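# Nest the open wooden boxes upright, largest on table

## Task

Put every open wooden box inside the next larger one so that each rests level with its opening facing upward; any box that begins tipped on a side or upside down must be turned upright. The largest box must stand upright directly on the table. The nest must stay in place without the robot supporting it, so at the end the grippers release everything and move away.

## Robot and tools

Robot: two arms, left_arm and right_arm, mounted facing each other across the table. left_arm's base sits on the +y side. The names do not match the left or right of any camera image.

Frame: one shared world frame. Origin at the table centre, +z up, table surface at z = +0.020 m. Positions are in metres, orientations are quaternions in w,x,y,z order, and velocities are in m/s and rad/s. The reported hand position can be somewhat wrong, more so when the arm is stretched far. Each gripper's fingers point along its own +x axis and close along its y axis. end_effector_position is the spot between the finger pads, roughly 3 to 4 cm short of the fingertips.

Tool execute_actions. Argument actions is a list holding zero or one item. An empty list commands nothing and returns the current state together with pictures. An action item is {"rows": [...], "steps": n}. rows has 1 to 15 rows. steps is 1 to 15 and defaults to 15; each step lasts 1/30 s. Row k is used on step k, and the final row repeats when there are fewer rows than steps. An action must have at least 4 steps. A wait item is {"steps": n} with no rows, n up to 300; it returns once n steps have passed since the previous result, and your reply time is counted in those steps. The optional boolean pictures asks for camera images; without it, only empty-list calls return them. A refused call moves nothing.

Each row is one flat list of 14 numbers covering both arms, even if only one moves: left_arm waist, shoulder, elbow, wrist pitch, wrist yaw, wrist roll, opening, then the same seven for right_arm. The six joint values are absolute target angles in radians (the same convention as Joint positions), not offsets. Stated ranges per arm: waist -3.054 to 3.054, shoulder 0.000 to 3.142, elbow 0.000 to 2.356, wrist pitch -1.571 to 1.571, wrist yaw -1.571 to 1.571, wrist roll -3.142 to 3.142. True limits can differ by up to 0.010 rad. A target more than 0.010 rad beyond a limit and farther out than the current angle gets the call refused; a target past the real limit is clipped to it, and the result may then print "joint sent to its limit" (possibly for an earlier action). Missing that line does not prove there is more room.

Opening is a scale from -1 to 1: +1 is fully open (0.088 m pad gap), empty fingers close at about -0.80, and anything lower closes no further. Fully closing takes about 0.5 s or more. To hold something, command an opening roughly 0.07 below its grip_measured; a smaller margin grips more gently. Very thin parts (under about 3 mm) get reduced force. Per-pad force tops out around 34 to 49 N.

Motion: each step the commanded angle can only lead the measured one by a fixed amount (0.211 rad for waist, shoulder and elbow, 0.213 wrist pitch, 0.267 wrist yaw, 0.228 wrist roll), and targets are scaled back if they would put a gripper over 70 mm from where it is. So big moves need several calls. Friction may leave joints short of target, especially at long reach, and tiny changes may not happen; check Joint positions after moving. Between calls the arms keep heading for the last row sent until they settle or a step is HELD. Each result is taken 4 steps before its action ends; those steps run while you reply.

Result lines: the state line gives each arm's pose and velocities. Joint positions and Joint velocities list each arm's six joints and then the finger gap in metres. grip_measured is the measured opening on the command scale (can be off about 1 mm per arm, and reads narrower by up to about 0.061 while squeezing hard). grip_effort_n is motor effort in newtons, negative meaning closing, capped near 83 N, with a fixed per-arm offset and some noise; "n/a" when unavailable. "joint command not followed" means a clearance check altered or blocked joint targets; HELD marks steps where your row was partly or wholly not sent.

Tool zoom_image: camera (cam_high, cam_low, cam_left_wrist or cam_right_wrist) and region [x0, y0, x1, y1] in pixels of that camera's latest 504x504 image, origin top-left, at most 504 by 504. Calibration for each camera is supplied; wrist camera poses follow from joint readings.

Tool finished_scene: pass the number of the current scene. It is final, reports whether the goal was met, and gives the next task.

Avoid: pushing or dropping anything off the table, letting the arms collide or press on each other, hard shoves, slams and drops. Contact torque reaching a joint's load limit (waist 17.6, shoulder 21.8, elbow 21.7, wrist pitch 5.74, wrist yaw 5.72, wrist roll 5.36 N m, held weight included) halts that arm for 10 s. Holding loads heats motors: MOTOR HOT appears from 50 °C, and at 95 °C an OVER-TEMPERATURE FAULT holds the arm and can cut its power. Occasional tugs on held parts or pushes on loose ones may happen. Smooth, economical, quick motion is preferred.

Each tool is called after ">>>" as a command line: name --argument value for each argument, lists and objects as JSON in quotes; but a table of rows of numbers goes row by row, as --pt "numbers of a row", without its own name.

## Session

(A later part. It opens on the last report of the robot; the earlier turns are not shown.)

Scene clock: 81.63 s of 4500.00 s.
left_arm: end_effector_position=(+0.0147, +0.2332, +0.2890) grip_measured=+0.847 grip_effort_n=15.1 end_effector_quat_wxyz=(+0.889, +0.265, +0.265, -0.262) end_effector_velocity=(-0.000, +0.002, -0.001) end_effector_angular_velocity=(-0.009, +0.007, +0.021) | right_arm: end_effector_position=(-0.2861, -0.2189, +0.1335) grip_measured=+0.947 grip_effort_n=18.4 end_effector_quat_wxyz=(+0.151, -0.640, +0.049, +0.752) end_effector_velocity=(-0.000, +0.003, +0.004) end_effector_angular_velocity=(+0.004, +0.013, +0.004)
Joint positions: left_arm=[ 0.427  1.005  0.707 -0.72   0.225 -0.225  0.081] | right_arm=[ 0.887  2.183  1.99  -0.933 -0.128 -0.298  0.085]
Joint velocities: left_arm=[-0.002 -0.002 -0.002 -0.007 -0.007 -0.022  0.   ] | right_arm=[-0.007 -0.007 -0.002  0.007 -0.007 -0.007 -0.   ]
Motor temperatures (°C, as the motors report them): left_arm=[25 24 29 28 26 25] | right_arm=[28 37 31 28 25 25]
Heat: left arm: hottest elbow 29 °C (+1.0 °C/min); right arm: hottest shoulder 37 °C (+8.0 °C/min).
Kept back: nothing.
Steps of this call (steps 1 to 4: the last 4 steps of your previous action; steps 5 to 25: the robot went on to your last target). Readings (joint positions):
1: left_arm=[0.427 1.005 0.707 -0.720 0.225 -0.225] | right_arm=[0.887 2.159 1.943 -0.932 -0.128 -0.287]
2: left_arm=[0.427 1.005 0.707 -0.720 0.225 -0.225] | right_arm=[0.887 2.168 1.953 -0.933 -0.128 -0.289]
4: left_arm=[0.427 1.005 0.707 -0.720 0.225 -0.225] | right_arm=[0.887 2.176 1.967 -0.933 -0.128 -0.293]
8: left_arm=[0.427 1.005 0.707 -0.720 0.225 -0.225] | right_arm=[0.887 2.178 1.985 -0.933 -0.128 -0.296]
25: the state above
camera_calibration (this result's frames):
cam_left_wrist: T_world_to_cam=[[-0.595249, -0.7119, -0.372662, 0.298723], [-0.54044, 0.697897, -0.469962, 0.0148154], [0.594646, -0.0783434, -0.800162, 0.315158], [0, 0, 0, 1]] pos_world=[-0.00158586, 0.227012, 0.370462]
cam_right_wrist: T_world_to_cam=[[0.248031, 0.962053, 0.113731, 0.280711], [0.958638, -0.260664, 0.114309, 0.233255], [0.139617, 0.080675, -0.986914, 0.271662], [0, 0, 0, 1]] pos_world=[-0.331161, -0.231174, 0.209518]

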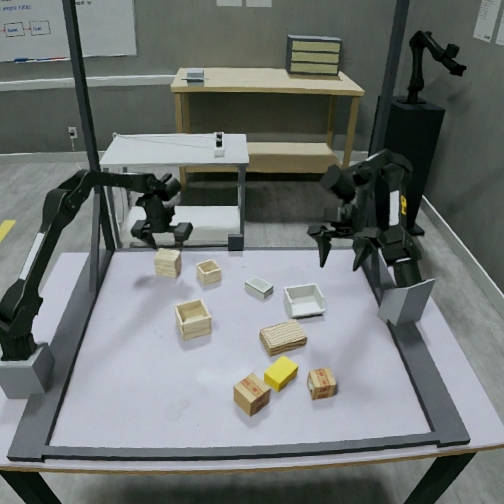

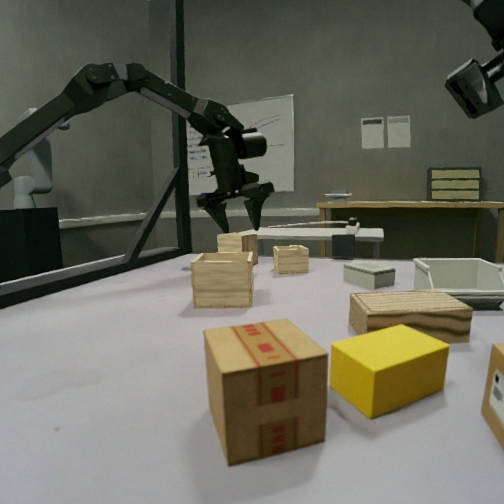

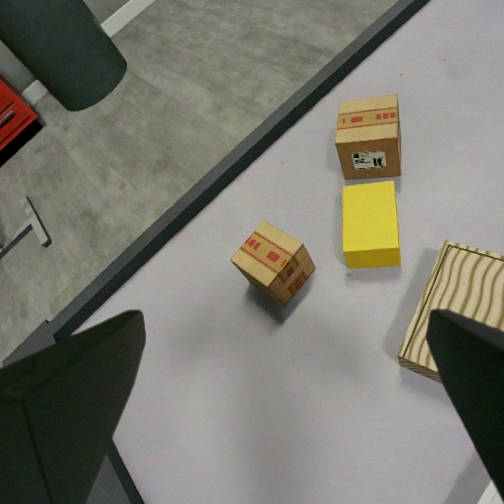

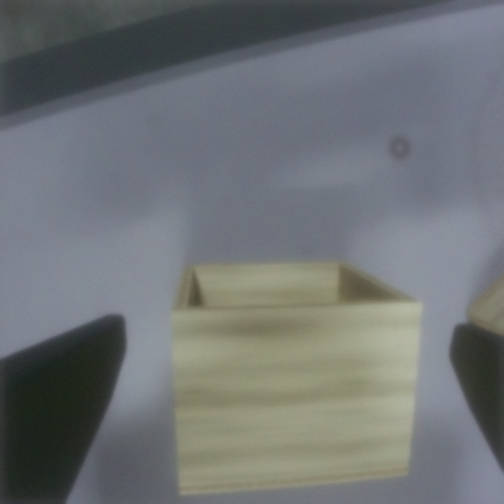

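>>> execute_actions --actions '[{"rows":[[0.427,1.0,0.7,-0.718,0.225,-0.225,0.85,0.9,2.25,1.92,-0.81,-0.13,-0.3,0.82]],"steps":15}]'

>>> execute_actions --actions '[{"steps":8}]' --pictures true

Scene clock: 82.30 s of 4500.00 s.
left_arm: end_effector_position=(+0.0147, +0.2332, +0.2890) grip_measured=+0.847 grip_effort_n=15.1 end_effector_quat_wxyz=(+0.889, +0.265, +0.265, -0.262) end_effector_velocity=(-0.000, -0.001, +0.001) end_effector_angular_velocity=(+0.002, -0.015, -0.009) | right_arm: end_effector_position=(-0.2865, -0.2163, +0.0935) grip_measured=+0.829 grip_effort_n=-15.1 end_effector_quat_wxyz=(+0.146, -0.641, +0.047, +0.752) end_effector_velocity=(-0.004, +0.003, +0.002) end_effector_angular_velocity=(+0.013, +0.028, +0.012)
Joint positions: left_arm=[ 0.427  1.005  0.707 -0.72   0.225 -0.225  0.081] | right_arm=[ 0.898  2.239  1.931 -0.819 -0.128 -0.298  0.08 ]
Joint velocities: left_arm=[-0.002 -0.007 -0.002  0.007 -0.007  0.007  0.   ] | right_arm=[-0.002 -0.007 -0.012  0.037 -0.007 -0.007 -0.003]
Motor temperatures (°C, as the motors report them): left_arm=[25 24 29 28 26 25] | right_arm=[28 37 31 28 25 25]
Heat: left arm: hottest elbow 29 °C (+1.0 °C/min); right arm: hottest shoulder 37 °C (+8.1 °C/min).
Steps of this call (steps 1 to 9: the robot went on to your last target; steps 10 to 20: the first 11 steps of this action). Readings (joint positions):
10: left_arm=[0.427 1.005 0.707 -0.720 0.225 -0.225] | right_arm=[0.887 2.186 1.986 -0.923 -0.128 -0.298]
11: left_arm=[0.427 1.005 0.707 -0.720 0.225 -0.225] | right_arm=[0.888 2.190 1.978 -0.889 -0.128 -0.298]
13: left_arm=[0.427 1.005 0.707 -0.720 0.225 -0.225] | right_arm=[0.891 2.204 1.966 -0.850 -0.128 -0.298]
17: left_arm=[0.427 1.005 0.707 -0.720 0.225 -0.225] | right_arm=[0.896 2.233 1.938 -0.828 -0.128 -0.298]
20: the state above

Scene clock: 82.57 s of 4500.00 s.
left_arm: end_effector_position=(+0.0147, +0.2332, +0.2890) grip_measured=+0.847 grip_effort_n=15.6 end_effector_quat_wxyz=(+0.889, +0.265, +0.265, -0.262) end_effector_velocity=(-0.000, +0.002, -0.001) end_effector_angular_velocity=(+0.001, +0.002, +0.012) | right_arm: end_effector_position=(-0.2878, -0.2155, +0.0938) grip_measured=+0.824 grip_effort_n=-15.1 end_effector_quat_wxyz=(+0.146, -0.639, +0.045, +0.754) end_effector_velocity=(-0.000, +0.003, +0.004) end_effector_angular_velocity=(+0.004, +0.013, +0.004)
Joint positions: left_arm=[ 0.427  1.005  0.707 -0.72   0.225 -0.225  0.081] | right_arm=[ 0.898  2.239  1.931 -0.812 -0.128 -0.298  0.079]
Joint velocities: left_arm=[-0.002 -0.002 -0.002 -0.007 -0.007 -0.007 -0.   ] | right_arm=[-0.007 -0.007 -0.002  0.007 -0.007 -0.007 -0.   ]
Motor temperatures (°C, as the motors report them): left_arm=[25 24 29 28 26 25] | right_arm=[28 37 31 28 25 25]
Heat: left arm: hottest elbow 29 °C (+1.0 °C/min); right arm: hottest shoulder 37 °C (+8.1 °C/min).
Kept back: nothing.
Steps of this call (steps 1 to 4: the last 4 steps of your previous action; steps 5 to 8: the robot went on to your last target). Readings (joint positions):
1: left_arm=[0.427 1.005 0.707 -0.720 0.225 -0.225] | right_arm=[0.898 2.239 1.931 -0.817 -0.128 -0.298]
2: left_arm=[0.427 1.005 0.707 -0.720 0.225 -0.225] | right_arm=[0.898 2.239 1.931 -0.815 -0.128 -0.298]
4: left_arm=[0.427 1.005 0.707 -0.720 0.225 -0.225] | right_arm=[0.898 2.239 1.931 -0.812 -0.128 -0.298]
8: the state above
camera_calibration (this result's frames):
cam_left_wrist: T_world_to_cam=[[-0.595249, -0.7119, -0.372662, 0.298723], [-0.54044, 0.697897, -0.469962, 0.0148154], [0.594646, -0.0783434, -0.800162, 0.315158], [0, 0, 0, 1]] pos_world=[-0.00158586, 0.227012, 0.370462]
cam_right_wrist: T_world_to_cam=[[0.23735, 0.964872, 0.112638, 0.279996], [0.962049, -0.249544, 0.110405, 0.244053], [0.134635, 0.0821592, -0.987483, 0.231402], [0, 0, 0, 1]] pos_world=[-0.332403, -0.22827, 0.170023]

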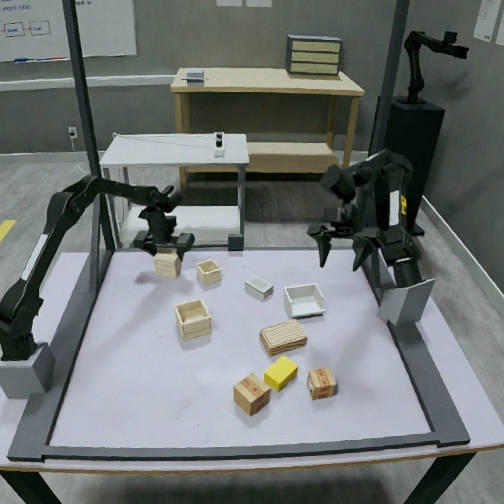

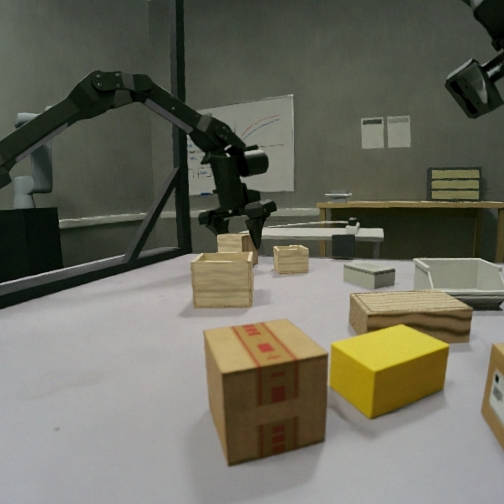

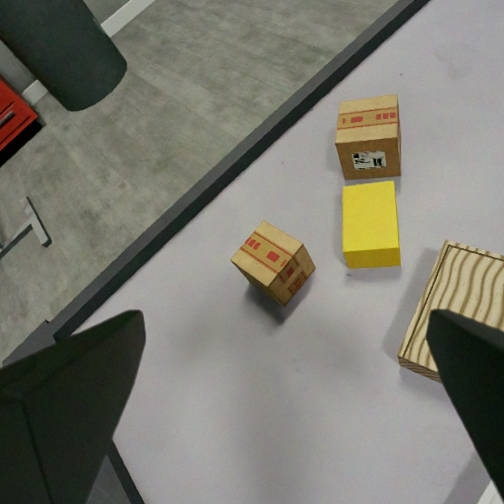

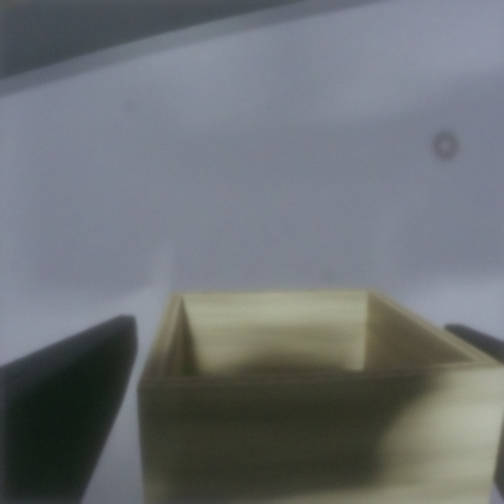

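>>> execute_actions --actions '[]' --pictures true

Scene clock: 83.17 s of 4500.00 s.
left_arm: end_effector_position=(+0.0147, +0.2332, +0.2890) grip_measured=+0.847 grip_effort_n=15.1 end_effector_quat_wxyz=(+0.889, +0.265, +0.265, -0.262) end_effector_velocity=(-0.001, +0.002, -0.000) end_effector_angular_velocity=(-0.012, +0.004, +0.018) | right_arm: end_effector_position=(-0.2880, -0.2154, +0.0939) grip_measured=+0.823 grip_effort_n=-14.7 end_effector_quat_wxyz=(+0.146, -0.638, +0.045, +0.754) end_effector_velocity=(+0.000, -0.000, +0.002) end_effector_angular_velocity=(-0.004, -0.002, +0.020)
Joint positions: left_arm=[ 0.427  1.005  0.707 -0.72   0.225 -0.225  0.081] | right_arm=[ 0.898  2.239  1.931 -0.811 -0.128 -0.298  0.079]
Joint velocities: left_arm=[-0.002 -0.007 -0.002 -0.007 -0.007 -0.022 -0.   ] | right_arm=[-0.002 -0.002  0.002 -0.007 -0.007 -0.022 -0.   ]
Motor temperatures (°C, as the motors report them): left_arm=[25 24 29 28 26 25] | right_arm=[28 37 31 28 25 25]
Heat: left arm: hottest elbow 29 °C (+1.0 °C/min); right arm: hottest shoulder 37 °C (+8.1 °C/min).
Kept back: nothing.
Steps of this call (steps 1 to 15: the robot went on to your last target; steps 16 to 18: nothing new was sent). Readings (joint positions):
1: left_arm=[0.427 1.005 0.707 -0.720 0.225 -0.225] | right_arm=[0.898 2.239 1.931 -0.812 -0.128 -0.298]
2: left_arm=[0.427 1.005 0.707 -0.720 0.225 -0.225] | right_arm=[0.898 2.239 1.931 -0.811 -0.128 -0.298]
4: left_arm=[0.427 1.005 0.707 -0.720 0.225 -0.225] | right_arm=[0.898 2.239 1.931 -0.811 -0.128 -0.298]
8: left_arm=[0.427 1.005 0.707 -0.720 0.225 -0.225] | right_arm=[0.898 2.239 1.931 -0.811 -0.128 -0.298]
18: the state above
All arms were judged still, so your last target was given up. Only a new action makes them travel on or press farther. Fingers that are still opening or closing keep moving.
camera_calibration (this result's frames):
cam_left_wrist: T_world_to_cam=[[-0.595249, -0.7119, -0.372662, 0.298723], [-0.54044, 0.697897, -0.469962, 0.0148154], [0.594646, -0.0783434, -0.800162, 0.315158], [0, 0, 0, 1]] pos_world=[-0.00158586, 0.227012, 0.370462]
cam_right_wrist: T_world_to_cam=[[0.237283, 0.964857, 0.112903, 0.279894], [0.962152, -0.249455, 0.109705, 0.244317], [0.134014, 0.0825992, -0.987531, 0.231368], [0, 0, 0, 1]] pos_world=[-0.332491, -0.228222, 0.170079]

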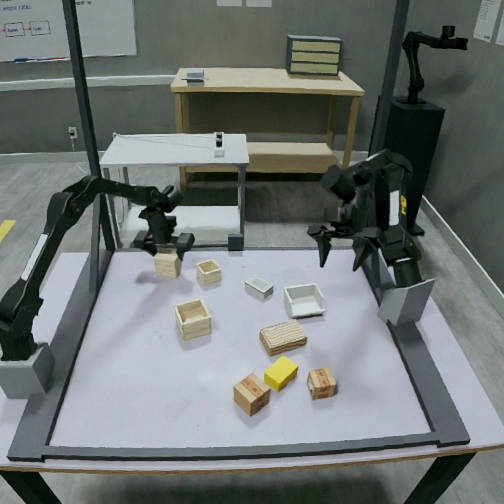

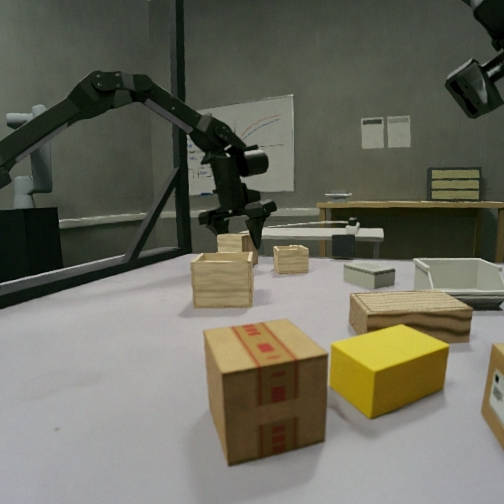

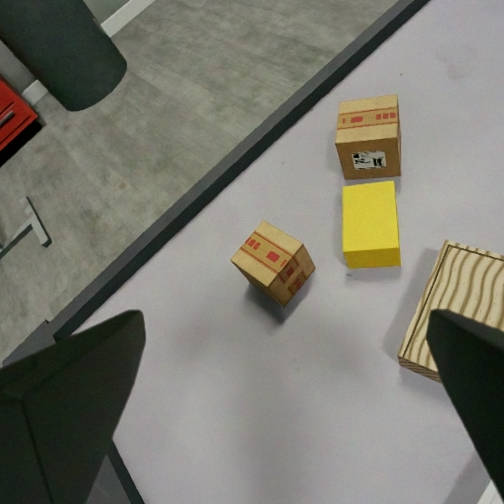

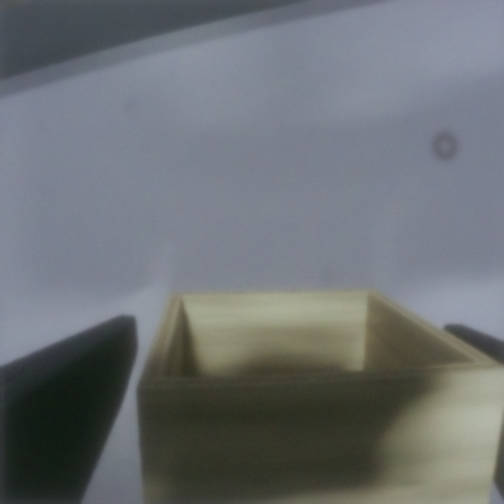

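>>> execute_actions --actions '[{"rows":[[0.427,1.0,0.7,-0.718,0.225,-0.225,0.85,0.898,2.27,1.94,-0.83,-0.128,-0.298,0.82]],"steps":15}]'

>>> execute_actions --actions '[{"rows":[[0.427,1.0,0.7,-0.718,0.225,-0.225,0.85,0.898,2.27,1.94,-0.83,-0.128,-0.298,0.4]],"steps":15}]'

>>> execute_actions --actions '[{"rows":[[0.427,1.0,0.7,-0.718,0.225,-0.225,0.85,0.898,2.0,1.8,-0.83,-0.128,-0.298,0.4]],"steps":15}]'

>>> execute_actions --actions '[{"rows":[[0.427,1.0,0.7,-0.718,0.225,-0.225,0.85,0.88,1.75,1.5,-0.83,-0.128,0,0.4]],"steps":15}]'

>>> execute_actions --actions '[{"rows":[[0.427,1.0,0.7,-0.718,0.225,-0.225,0.85,0.88,1.75,1.5,0.3,-0.128,0,0.4]],"steps":15}]'

>>> execute_actions --actions '[{"rows":[[0.427,1.0,0.7,-0.718,0.225,-0.225,0.85,0.88,1.8,1.1,0.8,-0.128,0,0.4]],"steps":15}]' --pictures true

Scene clock: 83.77 s of 4500.00 s.
left_arm: end_effector_position=(+0.0147, +0.2332, +0.2890) grip_measured=+0.847 grip_effort_n=15.1 end_effector_quat_wxyz=(+0.889, +0.265, +0.265, -0.262) end_effector_velocity=(+0.001, -0.000, +0.001) end_effector_angular_velocity=(+0.005, -0.012, -0.006) | right_arm: end_effector_position=(-0.2831, -0.2172, +0.0866) grip_measured=+0.823 grip_effort_n=-15.1 end_effector_quat_wxyz=(+0.144, -0.648, +0.051, +0.746) end_effector_velocity=(+0.004, -0.005, -0.002) end_effector_angular_velocity=(-0.033, -0.009, -0.011)
Joint positions: left_arm=[ 0.427  1.005  0.707 -0.72   0.225 -0.225  0.081] | right_arm=[ 0.898  2.253  1.931 -0.827 -0.128 -0.298  0.079]
Joint velocities: left_arm=[-0.002 -0.002 -0.002  0.007 -0.007  0.007 -0.   ] | right_arm=[-0.002 -0.002 -0.007 -0.022 -0.022  0.007 -0.   ]
Motor temperatures (°C, as the motors report them): left_arm=[25 24 29 28 26 25] | right_arm=[28 37 31 28 25 25]
Heat: left arm: hottest elbow 29 °C (+1.0 °C/min); right arm: hottest shoulder 37 °C (+8.0 °C/min).
Steps of this call (steps 1 to 7: nothing new was sent; steps 8 to 18: the first 11 steps of this action). Readings (joint positions):
8: left_arm=[0.427 1.005 0.707 -0.720 0.225 -0.225] | right_arm=[0.898 2.240 1.931 -0.811 -0.128 -0.298]
9: left_arm=[0.427 1.005 0.707 -0.720 0.225 -0.225] | right_arm=[0.898 2.241 1.931 -0.813 -0.128 -0.298]
11: left_arm=[0.427 1.005 0.707 -0.720 0.225 -0.225] | right_arm=[0.898 2.244 1.931 -0.821 -0.128 -0.298]
15: left_arm=[0.427 1.005 0.707 -0.720 0.225 -0.225] | right_arm=[0.898 2.251 1.931 -0.826 -0.128 -0.298]
18: the state above

Scene clock: 84.27 s of 4500.00 s.
left_arm: end_effector_position=(+0.0147, +0.2332, +0.2890) grip_measured=+0.847 grip_effort_n=15.1 end_effector_quat_wxyz=(+0.889, +0.265, +0.265, -0.262) end_effector_velocity=(-0.000, +0.002, -0.001) end_effector_angular_velocity=(+0.012, -0.003, +0.003) | right_arm: end_effector_position=(-0.2829, -0.2169, +0.0869) grip_measured=+0.566 grip_effort_n=-83.5 end_effector_quat_wxyz=(+0.144, -0.648, +0.052, +0.746) end_effector_velocity=(+0.003, +0.001, +0.001) end_effector_angular_velocity=(+0.004, -0.011, +0.002)
Joint positions: left_arm=[ 0.427  1.005  0.707 -0.72   0.225 -0.225  0.081] | right_arm=[ 0.897  2.253  1.932 -0.828 -0.129 -0.298  0.067]
Joint velocities: left_arm=[-0.002 -0.002 -0.002 -0.007 -0.007  0.007 -0.   ] | right_arm=[-0.002 -0.002 -0.002 -0.007  0.007 -0.007 -0.   ]
Motor temperatures (°C, as the motors report them): left_arm=[25 24 29 28 26 25] | right_arm=[28 37 31 28 25 25]
Heat: left arm: hottest elbow 29 °C (+1.0 °C/min); right arm: hottest shoulder 37 °C (+8.1 °C/min).
Steps of this call (steps 1 to 4: the last 4 steps of your previous action; steps 5 to 15: the first 11 steps of this action). Readings (joint positions):
5: left_arm=[0.427 1.005 0.707 -0.720 0.225 -0.225] | right_arm=[0.898 2.253 1.931 -0.827 -0.128 -0.298]
6: left_arm=[0.427 1.005 0.707 -0.720 0.225 -0.225] | right_arm=[0.898 2.253 1.931 -0.828 -0.128 -0.298]
8: left_arm=[0.427 1.005 0.707 -0.720 0.225 -0.225] | right_arm=[0.897 2.253 1.931 -0.828 -0.128 -0.298]
12: left_arm=[0.427 1.005 0.707 -0.720 0.225 -0.225] | right_arm=[0.897 2.253 1.932 -0.828 -0.128 -0.298]
15: the state above

Scene clock: 84.77 s of 4500.00 s.
left_arm: end_effector_position=(+0.0147, +0.2332, +0.2890) grip_measured=+0.847 grip_effort_n=15.6 end_effector_quat_wxyz=(+0.889, +0.265, +0.265, -0.262) end_effector_velocity=(-0.000, +0.002, -0.001) end_effector_angular_velocity=(+0.001, +0.002, +0.012) | right_arm: end_effector_position=(-0.2880, -0.2344, +0.1786) grip_measured=+0.566 grip_effort_n=-83.5 end_effector_quat_wxyz=(+0.158, -0.595, +0.019, +0.788) end_effector_velocity=(-0.001, -0.000, +0.041) end_effector_angular_velocity=(+0.064, +0.049, +0.007)
Joint positions: left_arm=[ 0.427  1.005  0.707 -0.72   0.225 -0.225  0.081] | right_arm=[ 0.897  1.998  1.829 -0.827 -0.129 -0.298  0.067]
Joint velocities: left_arm=[-0.002 -0.002 -0.002 -0.007 -0.007 -0.007 -0.   ] | right_arm=[-0.007 -0.09  -0.007 -0.007  0.022 -0.007 -0.   ]
Motor temperatures (°C, as the motors report them): left_arm=[25 24 29 28 26 25] | right_arm=[28 37 31 28 25 25]
Heat: left arm: hottest elbow 29 °C (+1.0 °C/min); right arm: hottest shoulder 37 °C (+8.0 °C/min).
Steps of this call (steps 1 to 4: the last 4 steps of your previous action; steps 5 to 15: the first 11 steps of this action). Readings (joint positions):
5: left_arm=[0.427 1.005 0.707 -0.720 0.225 -0.225] | right_arm=[0.897 2.237 1.921 -0.820 -0.129 -0.298]
6: left_arm=[0.427 1.005 0.707 -0.720 0.225 -0.225] | right_arm=[0.897 2.210 1.891 -0.825 -0.129 -0.298]
8: left_arm=[0.427 1.005 0.707 -0.720 0.225 -0.225] | right_arm=[0.897 2.143 1.842 -0.842 -0.129 -0.298]
12: left_arm=[0.427 1.005 0.707 -0.720 0.225 -0.225] | right_arm=[0.897 2.033 1.829 -0.827 -0.129 -0.298]
15: the state above

Scene clock: 85.27 s of 4500.00 s.
left_arm: end_effector_position=(+0.0147, +0.2332, +0.2890) grip_measured=+0.847 grip_effort_n=15.1 end_effector_quat_wxyz=(+0.889, +0.265, +0.265, -0.262) end_effector_velocity=(-0.001, +0.003, -0.005) end_effector_angular_velocity=(+0.008, +0.025, +0.014) | right_arm: end_effector_position=(-0.2287, -0.2706, +0.1918) grip_measured=+0.566 grip_effort_n=-83.5 end_effector_quat_wxyz=(+0.244, -0.590, +0.144, +0.756) end_effector_velocity=(+0.046, -0.021, -0.050) end_effector_angular_velocity=(-0.130, -0.114, -0.154)
Joint positions: left_arm=[ 0.427  1.005  0.707 -0.72   0.225 -0.225  0.081] | right_arm=[ 0.882  1.764  1.533 -0.831 -0.129 -0.017  0.067]
Joint velocities: left_arm=[-0.002  0.002 -0.002 -0.022  0.007 -0.007 -0.   ] | right_arm=[-0.002 -0.012 -0.183 -0.007 -0.007  0.125 -0.   ]
Motor temperatures (°C, as the motors report them): left_arm=[25 24 29 28 26 25] | right_arm=[28 37 31 28 25 25]
Heat: left arm: hottest elbow 29 °C (+1.0 °C/min); right arm: hottest shoulder 37 °C (+8.1 °C/min).
Steps of this call (steps 1 to 4: the last 4 steps of your previous action; steps 5 to 15: the first 11 steps of this action). Readings (joint positions):
5: left_arm=[0.427 1.005 0.707 -0.720 0.225 -0.225] | right_arm=[0.897 1.981 1.792 -0.816 -0.129 -0.266]
6: left_arm=[0.427 1.005 0.707 -0.720 0.225 -0.225] | right_arm=[0.896 1.949 1.743 -0.816 -0.129 -0.209]
8: left_arm=[0.427 1.005 0.707 -0.720 0.225 -0.225] | right_arm=[0.890 1.868 1.643 -0.838 -0.129 -0.119]
12: left_arm=[0.427 1.005 0.707 -0.720 0.225 -0.225] | right_arm=[0.882 1.777 1.555 -0.832 -0.129 -0.038]
15: the state above

Scene clock: 85.77 s of 4500.00 s.
left_arm: end_effector_position=(+0.0147, +0.2332, +0.2890) grip_measured=+0.847 grip_effort_n=15.1 end_effector_quat_wxyz=(+0.889, +0.265, +0.265, -0.262) end_effector_velocity=(+0.001, -0.000, +0.001) end_effector_angular_velocity=(-0.006, -0.007, +0.003) | right_arm: end_effector_position=(-0.3073, -0.2256, +0.2392) grip_measured=+0.566 grip_effort_n=-83.5 end_effector_quat_wxyz=(+0.258, -0.394, +0.060, +0.880) end_effector_velocity=(-0.207, +0.090, +0.207) end_effector_angular_velocity=(+0.797, +1.138, +0.295)
Joint positions: left_arm=[ 0.427  1.005  0.707 -0.72   0.225 -0.225  0.081] | right_arm=[ 0.882  1.76   1.507 -0.314 -0.129 -0.002  0.067]
Joint velocities: left_arm=[-0.002 -0.002 -0.002  0.007 -0.007 -0.007 -0.   ] | right_arm=[ 0.007  0.002 -0.007  1.429 -0.022 -0.007 -0.   ]
Motor temperatures (°C, as the motors report them): left_arm=[25 24 29 28 26 25] | right_arm=[28 37 31 28 25 25]
Heat: left arm: hottest elbow 29 °C (+1.0 °C/min); right arm: hottest shoulder 37 °C (+8.0 °C/min).
Steps of this call (steps 1 to 4: the last 4 steps of your previous action; steps 5 to 15: the first 11 steps of this action). Readings (joint positions):
5: left_arm=[0.427 1.005 0.707 -0.720 0.225 -0.225] | right_arm=[0.882 1.764 1.512 -0.815 -0.129 -0.005]
6: left_arm=[0.427 1.005 0.707 -0.720 0.225 -0.225] | right_arm=[0.882 1.763 1.507 -0.760 -0.129 -0.005]
8: left_arm=[0.427 1.005 0.707 -0.720 0.225 -0.225] | right_arm=[0.882 1.763 1.507 -0.656 -0.129 -0.003]
12: left_arm=[0.427 1.005 0.707 -0.720 0.225 -0.225] | right_arm=[0.882 1.760 1.507 -0.459 -0.129 -0.003]
15: the state above

Scene clock: 86.27 s of 4500.00 s.
left_arm: end_effector_position=(+0.0147, +0.2332, +0.2890) grip_measured=+0.847 grip_effort_n=15.1 end_effector_quat_wxyz=(+0.889, +0.265, +0.265, -0.262) end_effector_velocity=(+0.001, +0.002, -0.002) end_effector_angular_velocity=(+0.004, +0.005, +0.015) | right_arm: end_effector_position=(-0.3043, -0.2164, +0.1909) grip_measured=+0.566 grip_effort_n=-83.5 end_effector_quat_wxyz=(+0.257, -0.266, +0.005, +0.929) end_effector_velocity=(-0.038, +0.011, +0.059) end_effector_angular_velocity=(+0.504, +0.702, +0.178)
Joint positions: left_arm=[ 0.427  1.005  0.707 -0.72   0.225 -0.225  0.081] | right_arm=[ 0.882  1.806  1.13   0.405 -0.129 -0.002  0.067]
Joint velocities: left_arm=[-0.002  0.002 -0.002 -0.007 -0.007 -0.007 -0.   ] | right_arm=[ 0.002  0.09  -0.398  1.37  -0.007 -0.007  0.   ]
Motor temperatures (°C, as the motors report them): left_arm=[25 24 29 28 26 25] | right_arm=[28 37 31 28 25 25]
Heat: left arm: hottest elbow 29 °C (+1.0 °C/min); right arm: hottest shoulder 37 °C (+8.1 °C/min).
Steps of this call (steps 1 to 4: the last 4 steps of your previous action; steps 5 to 15: the first 11 steps of this action). Readings (joint positions):
5: left_arm=[0.427 1.005 0.707 -0.720 0.225 -0.225] | right_arm=[0.882 1.760 1.491 -0.057 -0.129 -0.002]
6: left_arm=[0.427 1.005 0.707 -0.720 0.225 -0.225] | right_arm=[0.882 1.756 1.456 0.001 -0.129 -0.002]
8: left_arm=[0.427 1.005 0.707 -0.720 0.225 -0.225] | right_arm=[0.882 1.752 1.380 0.093 -0.129 -0.002]
12: left_arm=[0.427 1.005 0.707 -0.720 0.225 -0.225] | right_arm=[0.882 1.784 1.204 0.271 -0.129 -0.002]
15: the state above
camera_calibration (this result's frames):
cam_left_wrist: T_world_to_cam=[[-0.595249, -0.7119, -0.372662, 0.298723], [-0.54044, 0.697897, -0.469962, 0.0148154], [0.594646, -0.0783434, -0.800162, 0.315158], [0, 0, 0, 1]] pos_world=[-0.00158586, 0.227012, 0.370462]
cam_right_wrist: T_world_to_cam=[[0.450242, 0.879176, 0.155988, 0.311742], [0.697882, -0.237515, -0.675683, 0.321225], [-0.556994, 0.413082, -0.7205, 0.139699], [0, 0, 0, 1]] pos_world=[-0.286725, -0.255488, 0.269071]

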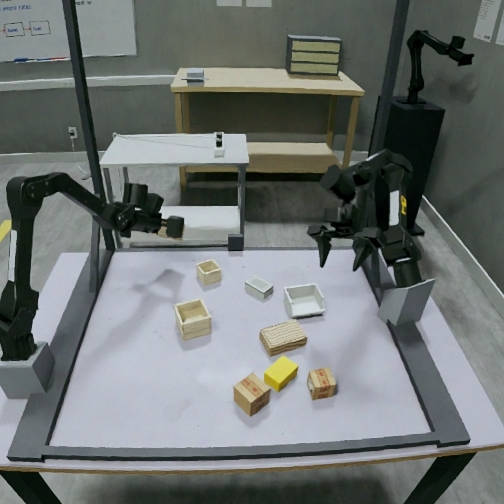

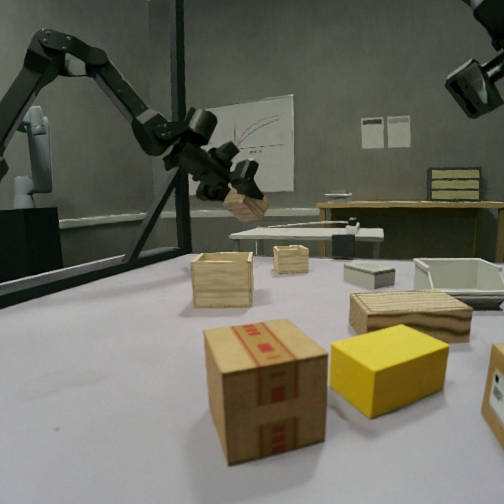

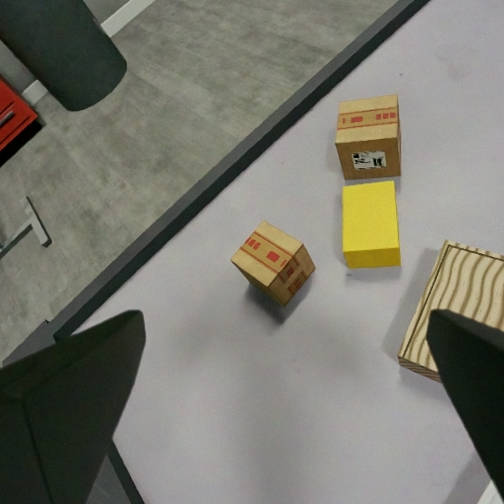

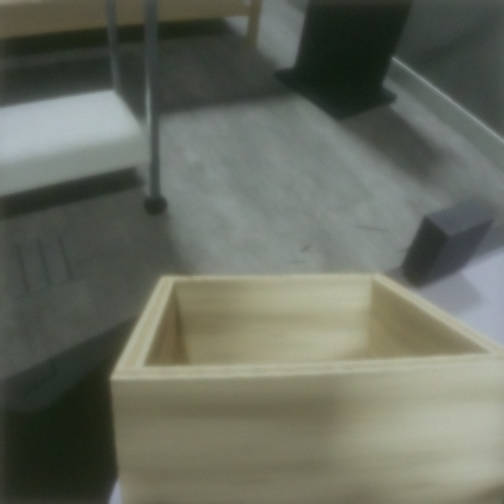

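>>> execute_actions --actions '[{"rows":[[0.427,1.0,0.7,-0.718,0.225,-0.225,0.85,1.0,2.0,0.9,1.07,-0.128,0,0.4]],"steps":15}]'

>>> execute_actions --actions '[{"rows":[[0.427,1.0,0.7,-0.718,0.225,-0.225,0.85,1.0,2.1,0.87,1.07,-0.128,0,0.4]],"steps":15}]'

>>> execute_actions --actions '[{"rows":[[0.427,1.0,0.7,-0.718,0.225,-0.225,0.85,1.0,2.16,0.87,1.14,-0.128,0,0.4]],"steps":15}]' --pictures true

Scene clock: 86.80 s of 4500.00 s.
left_arm: end_effector_position=(+0.0147, +0.2332, +0.2890) grip_measured=+0.847 grip_effort_n=15.1 end_effector_quat_wxyz=(+0.889, +0.265, +0.265, -0.262) end_effector_velocity=(+0.001, +0.003, -0.000) end_effector_angular_velocity=(+0.004, -0.009, +0.021) | right_arm: end_effector_position=(-0.3146, -0.2671, +0.1374) grip_measured=+0.566 grip_effort_n=-83.5 end_effector_quat_wxyz=(+0.200, -0.174, -0.028, +0.964) end_effector_velocity=(+0.035, -0.088, -0.129) end_effector_angular_velocity=(-0.059, -0.036, +0.150)
Joint positions: left_arm=[ 0.427  1.005  0.707 -0.72   0.225 -0.225  0.081] | right_arm=[ 0.993  1.98   0.922  0.997 -0.127 -0.002  0.067]
Joint velocities: left_arm=[-0.002 -0.002 -0.002 -0.007 -0.022 -0.007  0.   ] | right_arm=[ 0.154  0.266 -0.291  0.52  -0.007 -0.007 -0.   ]
Motor temperatures (°C, as the motors report them): left_arm=[25 24 29 28 26 25] | right_arm=[28 37 31 28 25 25]
Heat: left arm: hottest elbow 29 °C (+1.0 °C/min); right arm: hottest shoulder 37 °C (+8.0 °C/min).
Steps of this call (steps 1 to 4: the last 4 steps of your previous action; step 5: the robot went on to your last target; steps 6 to 16: the first 11 steps of this action). Readings (joint positions):
6: left_arm=[0.427 1.005 0.707 -0.720 0.225 -0.225] | right_arm=[0.884 1.809 1.109 0.693 -0.128 -0.002]
7: left_arm=[0.427 1.005 0.707 -0.720 0.225 -0.225] | right_arm=[0.890 1.813 1.099 0.723 -0.127 -0.002]
9: left_arm=[0.427 1.005 0.707 -0.720 0.225 -0.225] | right_arm=[0.911 1.836 1.068 0.772 -0.127 -0.002]
13: left_arm=[0.427 1.005 0.707 -0.720 0.225 -0.225] | right_arm=[0.964 1.931 0.972 0.920 -0.127 -0.002]
16: the state above

Scene clock: 87.30 s of 4500.00 s.
left_arm: end_effector_position=(+0.0147, +0.2332, +0.2890) grip_measured=+0.847 grip_effort_n=15.1 end_effector_quat_wxyz=(+0.889, +0.265, +0.265, -0.262) end_effector_velocity=(+0.004, +0.003, +0.001) end_effector_angular_velocity=(+0.013, -0.031, +0.015) | right_arm: end_effector_position=(-0.2957, -0.2714, +0.0902) grip_measured=+0.566 grip_effort_n=-83.5 end_effector_quat_wxyz=(+0.201, -0.207, -0.014, +0.957) end_effector_velocity=(+0.003, +0.002, -0.004) end_effector_angular_velocity=(+0.024, -0.034, +0.002)
Joint positions: left_arm=[ 0.427  1.005  0.707 -0.72   0.225 -0.225  0.081] | right_arm=[ 0.998  2.082  0.878  1.071 -0.126  0.002  0.067]
Joint velocities: left_arm=[-0.002 -0.002 -0.007  0.007 -0.037  0.007 -0.   ] | right_arm=[-0.002 -0.002 -0.002 -0.022  0.007 -0.037  0.   ]
Motor temperatures (°C, as the motors report them): left_arm=[25 24 29 28 26 25] | right_arm=[28 37 31 29 25 25]
Heat: left arm: hottest elbow 29 °C (+1.0 °C/min); right arm: hottest shoulder 37 °C (+7.1 °C/min).
Steps of this call (steps 1 to 4: the last 4 steps of your previous action; steps 5 to 15: the first 11 steps of this action). Readings (joint positions):
5: left_arm=[0.427 1.005 0.707 -0.720 0.225 -0.225] | right_arm=[0.998 1.996 0.909 1.061 -0.127 -0.002]
6: left_arm=[0.427 1.005 0.707 -0.720 0.225 -0.225] | right_arm=[0.998 2.007 0.909 1.073 -0.127 -0.002]
8: left_arm=[0.427 1.005 0.707 -0.720 0.225 -0.225] | right_arm=[0.998 2.038 0.902 1.069 -0.127 -0.002]
12: left_arm=[0.427 1.005 0.707 -0.720 0.225 -0.225] | right_arm=[0.997 2.081 0.878 1.070 -0.126 0.003]
15: the state above

Scene clock: 87.80 s of 4500.00 s.
left_arm: end_effector_position=(+0.0147, +0.2332, +0.2890) grip_measured=+0.847 grip_effort_n=15.6 end_effector_quat_wxyz=(+0.889, +0.265, +0.265, -0.262) end_effector_velocity=(+0.000, +0.001, -0.000) end_effector_angular_velocity=(-0.020, +0.011, +0.030) | right_arm: end_effector_position=(-0.2959, -0.2704, +0.0863) grip_measured=+0.566 grip_effort_n=-83.5 end_effector_quat_wxyz=(+0.200, -0.190, -0.020, +0.961) end_effector_velocity=(+0.002, +0.002, -0.002) end_effector_angular_velocity=(+0.022, -0.002, +0.009)
Joint positions: left_arm=[ 0.427  1.005  0.707 -0.72   0.225 -0.225  0.081] | right_arm=[ 0.997  2.125  0.878  1.152 -0.126  0.003  0.067]
Joint velocities: left_arm=[-0.002  0.002  0.002 -0.007 -0.007 -0.037 -0.   ] | right_arm=[-0.007  0.012 -0.002  0.022 -0.007 -0.022 -0.   ]
Motor temperatures (°C, as the motors report them): left_arm=[25 24 29 28 26 25] | right_arm=[28 37 31 29 25 25]
Heat: left arm: hottest elbow 29 °C (+1.0 °C/min); right arm: hottest shoulder 37 °C (+7.0 °C/min).
Steps of this call (steps 1 to 4: the last 4 steps of your previous action; steps 5 to 15: the first 11 steps of this action). Readings (joint positions):
5: left_arm=[0.427 1.005 0.707 -0.720 0.225 -0.225] | right_arm=[0.998 2.088 0.878 1.080 -0.126 0.002]
6: left_arm=[0.427 1.005 0.707 -0.720 0.225 -0.225] | right_arm=[0.998 2.099 0.878 1.101 -0.126 0.002]
8: left_arm=[0.427 1.005 0.707 -0.720 0.225 -0.225] | right_arm=[0.997 2.113 0.878 1.128 -0.126 0.003]
12: left_arm=[0.427 1.005 0.707 -0.720 0.225 -0.225] | right_arm=[0.997 2.123 0.878 1.147 -0.126 0.003]
15: the state above
camera_calibration (this result's frames):
cam_left_wrist: T_world_to_cam=[[-0.595249, -0.7119, -0.372662, 0.298723], [-0.54044, 0.697897, -0.469962, 0.0148154], [0.594646, -0.0783434, -0.800162, 0.315158], [0, 0, 0, 1]] pos_world=[-0.00158586, 0.227012, 0.370462]
cam_right_wrist: T_world_to_cam=[[0.349613, 0.92527, 0.147129, 0.355218], [0.614126, -0.107728, -0.781821, 0.2513], [-0.707545, 0.363691, -0.605895, 0.0235282], [0, 0, 0, 1]] pos_world=[-0.261871, -0.310157, 0.158464]

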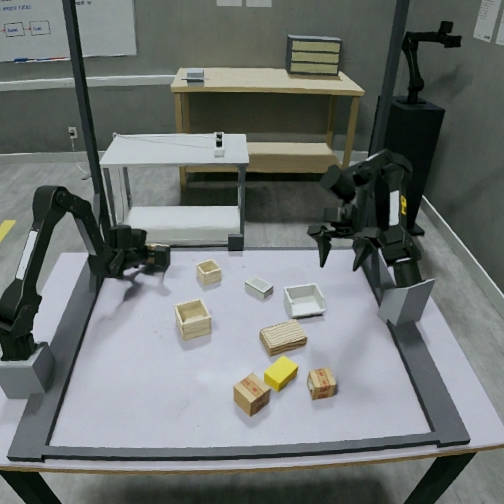

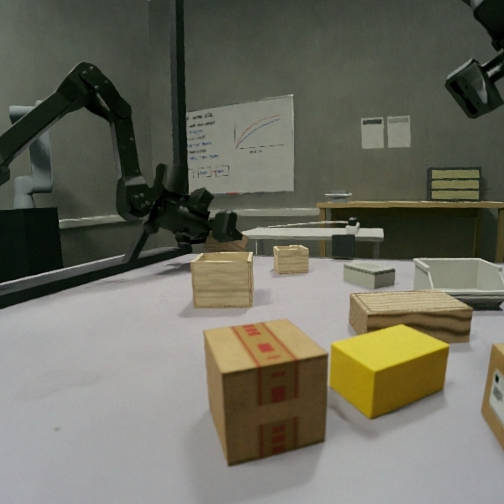

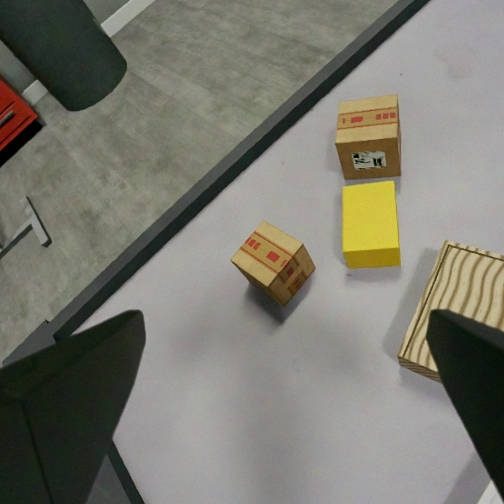

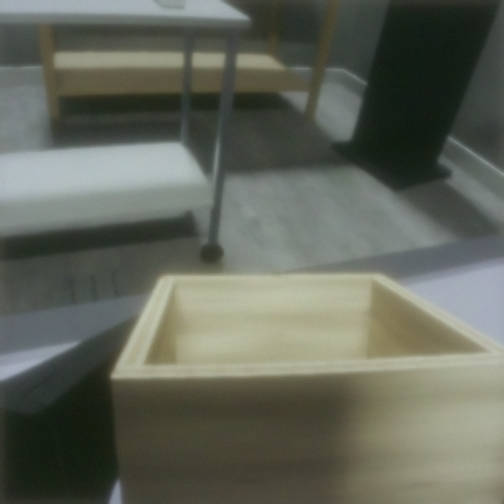

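>>> execute_actions --actions '[{"rows":[[0.427,1.0,0.7,-0.718,0.225,-0.225,0.85,1.0,1.97,0.65,1.25,-0.128,0,0.4]],"steps":15}]'

>>> execute_actions --actions '[{"rows":[[0.427,1.0,0.7,-0.718,0.225,-0.225,0.85,1.0,2.06,0.65,1.27,-0.128,0,0.4]],"steps":15}]' --pictures true

Scene clock: 88.47 s of 4500.00 s.
left_arm: end_effector_position=(+0.0147, +0.2332, +0.2890) grip_measured=+0.847 grip_effort_n=15.1 end_effector_quat_wxyz=(+0.889, +0.265, +0.265, -0.262) end_effector_velocity=(-0.002, +0.000, -0.003) end_effector_angular_velocity=(+0.012, +0.009, -0.010) | right_arm: end_effector_position=(-0.2599, -0.2947, +0.1093) grip_measured=+0.566 grip_effort_n=-83.5 end_effector_quat_wxyz=(+0.199, -0.181, -0.023, +0.963) end_effector_velocity=(+0.006, -0.008, +0.023) end_effector_angular_velocity=(+0.020, +0.034, +0.023)
Joint positions: left_arm=[ 0.427  1.005  0.707 -0.72   0.225 -0.225  0.081] | right_arm=[ 0.997  1.987  0.667  1.243 -0.126  0.002  0.067]
Joint velocities: left_arm=[-0.007 -0.002 -0.002 -0.007  0.007  0.007 -0.   ] | right_arm=[-0.007 -0.081 -0.061  0.022 -0.022 -0.007  0.   ]
Motor temperatures (°C, as the motors report them): left_arm=[25 24 29 28 26 25] | right_arm=[28 37 31 29 25 25]
Heat: left arm: hottest elbow 29 °C (+1.0 °C/min); right arm: hottest shoulder 37 °C (+7.1 °C/min).
Steps of this call (steps 1 to 4: the last 4 steps of your previous action; steps 5 to 9: the robot went on to your last target; steps 10 to 20: the first 11 steps of this action). Readings (joint positions):
10: left_arm=[0.427 1.005 0.707 -0.720 0.225 -0.225] | right_arm=[0.997 2.114 0.864 1.160 -0.126 0.003]
11: left_arm=[0.427 1.005 0.707 -0.720 0.225 -0.225] | right_arm=[0.997 2.089 0.822 1.176 -0.126 0.003]
13: left_arm=[0.427 1.005 0.707 -0.720 0.225 -0.225] | right_arm=[0.997 2.040 0.734 1.208 -0.126 0.002]
17: left_arm=[0.427 1.005 0.707 -0.720 0.225 -0.225] | right_arm=[0.997 1.999 0.677 1.235 -0.126 0.002]
20: the state above

Scene clock: 88.97 s of 4500.00 s.
left_arm: end_effector_position=(+0.0147, +0.2332, +0.2890) grip_measured=+0.847 grip_effort_n=15.1 end_effector_quat_wxyz=(+0.889, +0.265, +0.265, -0.262) end_effector_velocity=(+0.000, +0.001, -0.000) end_effector_angular_velocity=(-0.009, +0.007, +0.021) | right_arm: end_effector_position=(-0.2507, -0.2958, +0.0881) grip_measured=+0.566 grip_effort_n=-83.5 end_effector_quat_wxyz=(+0.200, -0.200, -0.017, +0.959) end_effector_velocity=(+0.003, -0.000, -0.005) end_effector_angular_velocity=(-0.004, -0.017, +0.004)
Joint positions: left_arm=[ 0.427  1.005  0.707 -0.72   0.225 -0.225  0.081] | right_arm=[ 0.997  2.043  0.655  1.269 -0.126  0.002  0.067]
Joint velocities: left_arm=[-0.002  0.002  0.002 -0.007 -0.007 -0.022 -0.   ] | right_arm=[-0.002  0.007 -0.002 -0.007 -0.007 -0.007 -0.001]
Motor temperatures (°C, as the motors report them): left_arm=[25 24 29 28 26 25] | right_arm=[28 37 31 29 25 25]
Heat: left arm: hottest elbow 29 °C (+1.0 °C/min); right arm: hottest shoulder 37 °C (+7.0 °C/min).
Steps of this call (steps 1 to 4: the last 4 steps of your previous action; steps 5 to 15: the first 11 steps of this action). Readings (joint positions):
5: left_arm=[0.427 1.005 0.707 -0.720 0.225 -0.225] | right_arm=[0.997 1.987 0.660 1.250 -0.126 0.002]
6: left_arm=[0.427 1.005 0.707 -0.720 0.225 -0.225] | right_arm=[0.997 1.996 0.660 1.261 -0.126 0.002]
8: left_arm=[0.427 1.005 0.707 -0.720 0.225 -0.225] | right_arm=[0.997 2.017 0.659 1.262 -0.126 0.002]
12: left_arm=[0.427 1.005 0.707 -0.720 0.225 -0.225] | right_arm=[0.997 2.041 0.655 1.268 -0.126 0.002]
15: the state above
camera_calibration (this result's frames):
cam_left_wrist: T_world_to_cam=[[-0.595249, -0.7119, -0.372662, 0.298723], [-0.54044, 0.697897, -0.469962, 0.0148154], [0.594646, -0.0783434, -0.800162, 0.315158], [0, 0, 0, 1]] pos_world=[-0.00158586, 0.227012, 0.370462]
cam_right_wrist: T_world_to_cam=[[0.349691, 0.925594, 0.144883, 0.362993], [0.629658, -0.117686, -0.767907, 0.221962], [-0.693719, 0.359757, -0.623962, 0.0697482], [0, 0, 0, 1]] pos_world=[-0.21831, -0.334955, 0.161375]

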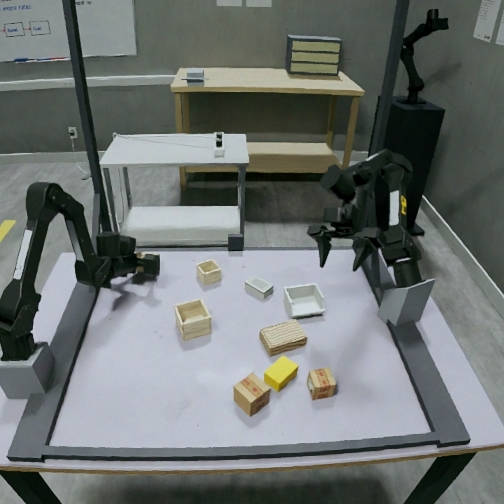

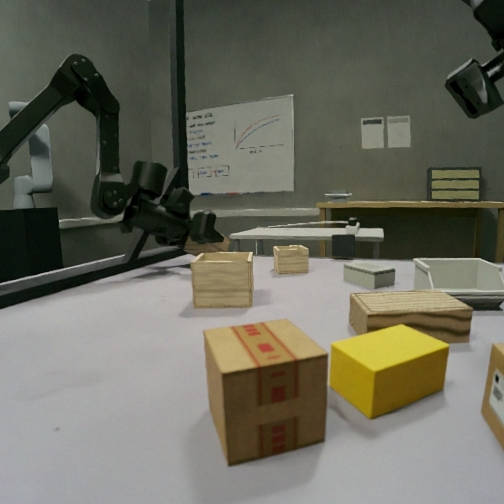

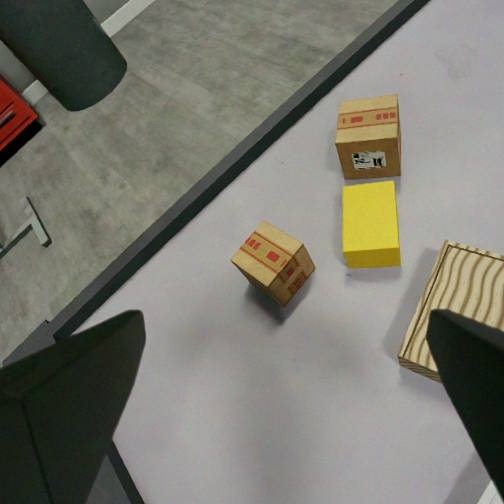

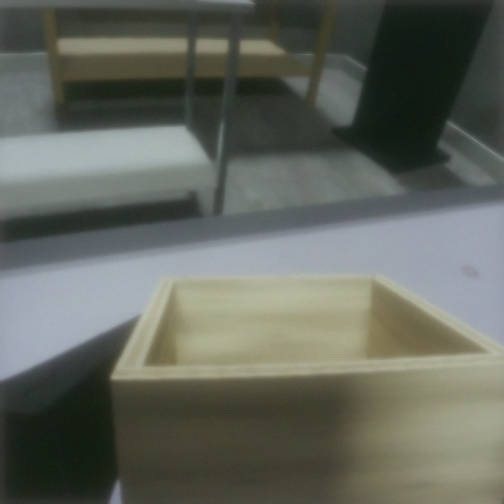

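Level it more and lower slightly.

>>> execute_actions --actions '[{"rows":[[0.427,1.0,0.7,-0.718,0.225,-0.225,0.85,1.0,2.13,0.65,1.45,-0.128,0,0.4]],"steps":15}]'

>>> execute_actions --actions '[{"rows":[[0.427,1.0,0.7,-0.718,0.225,-0.225,0.85,1.0,2.13,0.65,1.45,-0.128,0,0.53]],"steps":12}]' --pictures true

Scene clock: 92.40 s of 4500.00 s.
left_arm: end_effector_position=(+0.0147, +0.2332, +0.2890) grip_measured=+0.847 grip_effort_n=15.1 end_effector_quat_wxyz=(+0.889, +0.265, +0.265, -0.262) end_effector_velocity=(-0.001, +0.001, +0.000) end_effector_angular_velocity=(-0.012, +0.004, +0.018) | right_arm: end_effector_position=(-0.2531, -0.2953, +0.0925) grip_measured=+0.566 grip_effort_n=-83.5 end_effector_quat_wxyz=(+0.198, -0.155, -0.032, +0.967) end_effector_velocity=(+0.000, -0.001, +0.005) end_effector_angular_velocity=(+0.018, +0.020, +0.011)
Joint positions: left_arm=[ 0.427  1.005  0.707 -0.72   0.225 -0.225  0.081] | right_arm=[ 0.997  2.115  0.655  1.44  -0.126  0.002  0.067]
Joint velocities: left_arm=[-0.002 -0.002  0.002 -0.007 -0.007 -0.022 -0.   ] | right_arm=[-0.002  0.002 -0.007  0.037 -0.007 -0.007 -0.   ]
Motor temperatures (°C, as the motors report them): left_arm=[25 24 29 28 26 25] | right_arm=[28 37 30 29 25 25]
Heat: left arm: hottest elbow 29 °C (+1.0 °C/min); right arm: hottest shoulder 37 °C (+7.1 °C/min).
Steps of this call (steps 1 to 4: the last 4 steps of your previous action; steps 5 to 15: the robot went on to your last target; steps 16 to 90: nothing new was sent; then 0.07 s passed at rest; steps 91 to 101: the first 11 steps of this action). Readings (joint positions):
91: left_arm=[0.427 1.005 0.707 -0.720 0.225 -0.225] | right_arm=[0.997 2.052 0.655 1.291 -0.126 0.002]
92: left_arm=[0.427 1.005 0.707 -0.720 0.225 -0.225] | right_arm=[0.997 2.069 0.655 1.340 -0.126 0.002]
94: left_arm=[0.427 1.005 0.707 -0.720 0.225 -0.225] | right_arm=[0.997 2.092 0.655 1.384 -0.126 0.002]
98: left_arm=[0.427 1.005 0.707 -0.720 0.225 -0.225] | right_arm=[0.997 2.114 0.655 1.427 -0.126 0.002]
101: the state above

Scene clock: 92.80 s of 4500.00 s.
left_arm: end_effector_position=(+0.0147, +0.2332, +0.2890) grip_measured=+0.847 grip_effort_n=15.1 end_effector_quat_wxyz=(+0.889, +0.265, +0.265, -0.262) end_effector_velocity=(-0.003, -0.004, +0.000) end_effector_angular_velocity=(-0.014, +0.012, -0.019) | right_arm: end_effector_position=(-0.2532, -0.2953, +0.0927) grip_measured=+0.566 grip_effort_n=-83.5 end_effector_quat_wxyz=(+0.198, -0.153, -0.033, +0.968) end_effector_velocity=(+0.001, -0.000, -0.001) end_effector_angular_velocity=(+0.014, -0.015, +0.010)
Joint positions: left_arm=[ 0.427  1.005  0.707 -0.72   0.225 -0.225  0.081] | right_arm=[ 0.997  2.118  0.655  1.446 -0.126  0.002  0.067]
Joint velocities: left_arm=[-0.002 -0.002  0.002  0.007  0.022 -0.007  0.   ] | right_arm=[-0.002 -0.002 -0.002 -0.007 -0.007 -0.022 -0.   ]
Motor temperatures (°C, as the motors report them): left_arm=[25 24 29 28 26 25] | right_arm=[28 37 30 29 25 25]
Heat: left arm: hottest elbow 29 °C (+1.0 °C/min); right arm: hottest shoulder 37 °C (+7.0 °C/min).
Steps of this call (steps 1 to 4: the last 4 steps of your previous action; steps 5 to 12: the first 8 steps of this action). Readings (joint positions):
5: left_arm=[0.427 1.005 0.707 -0.720 0.225 -0.225] | right_arm=[0.997 2.118 0.655 1.445 -0.126 0.002]
6: left_arm=[0.427 1.005 0.707 -0.720 0.225 -0.225] | right_arm=[0.997 2.118 0.655 1.445 -0.126 0.002]
8: left_arm=[0.427 1.005 0.707 -0.720 0.225 -0.225] | right_arm=[0.997 2.118 0.655 1.446 -0.126 0.002]
12: the state above
camera_calibration (this result's frames):
cam_left_wrist: T_world_to_cam=[[-0.595249, -0.7119, -0.372662, 0.298723], [-0.54044, 0.697897, -0.469962, 0.0148154], [0.594646, -0.0783434, -0.800162, 0.315158], [0, 0, 0, 1]] pos_world=[-0.00158586, 0.227012, 0.370462]
cam_right_wrist: T_world_to_cam=[[0.347913, 0.923892, 0.159311, 0.360425], [0.561403, -0.0692122, -0.824643, 0.229405], [-0.750855, 0.376342, -0.542756, 0.0536304], [0, 0, 0, 1]] pos_world=[-0.213917, -0.3373, 0.160866]

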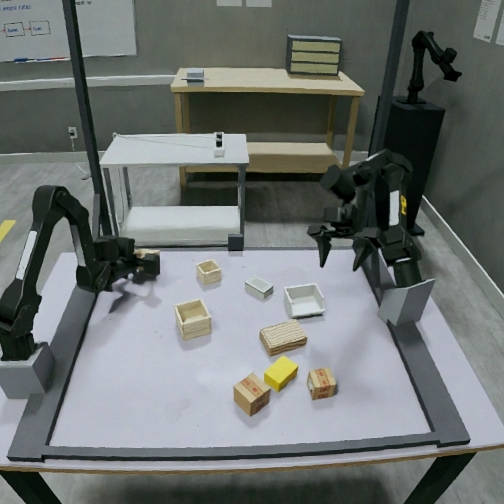

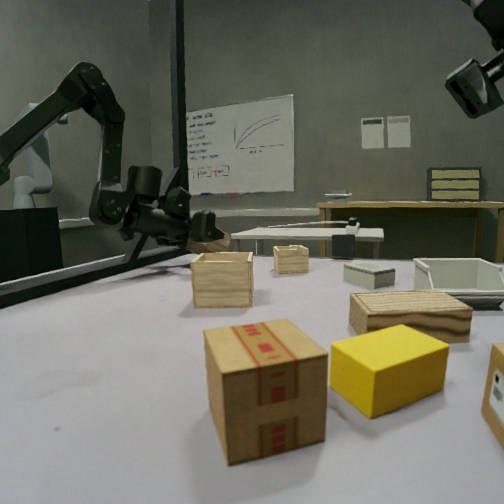

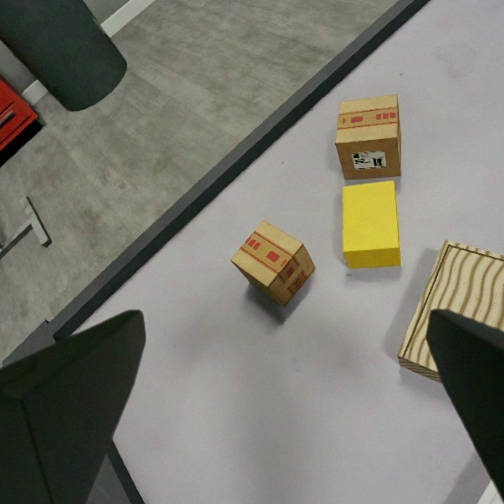

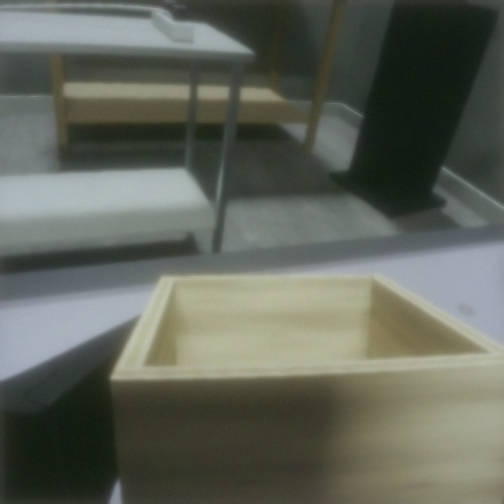

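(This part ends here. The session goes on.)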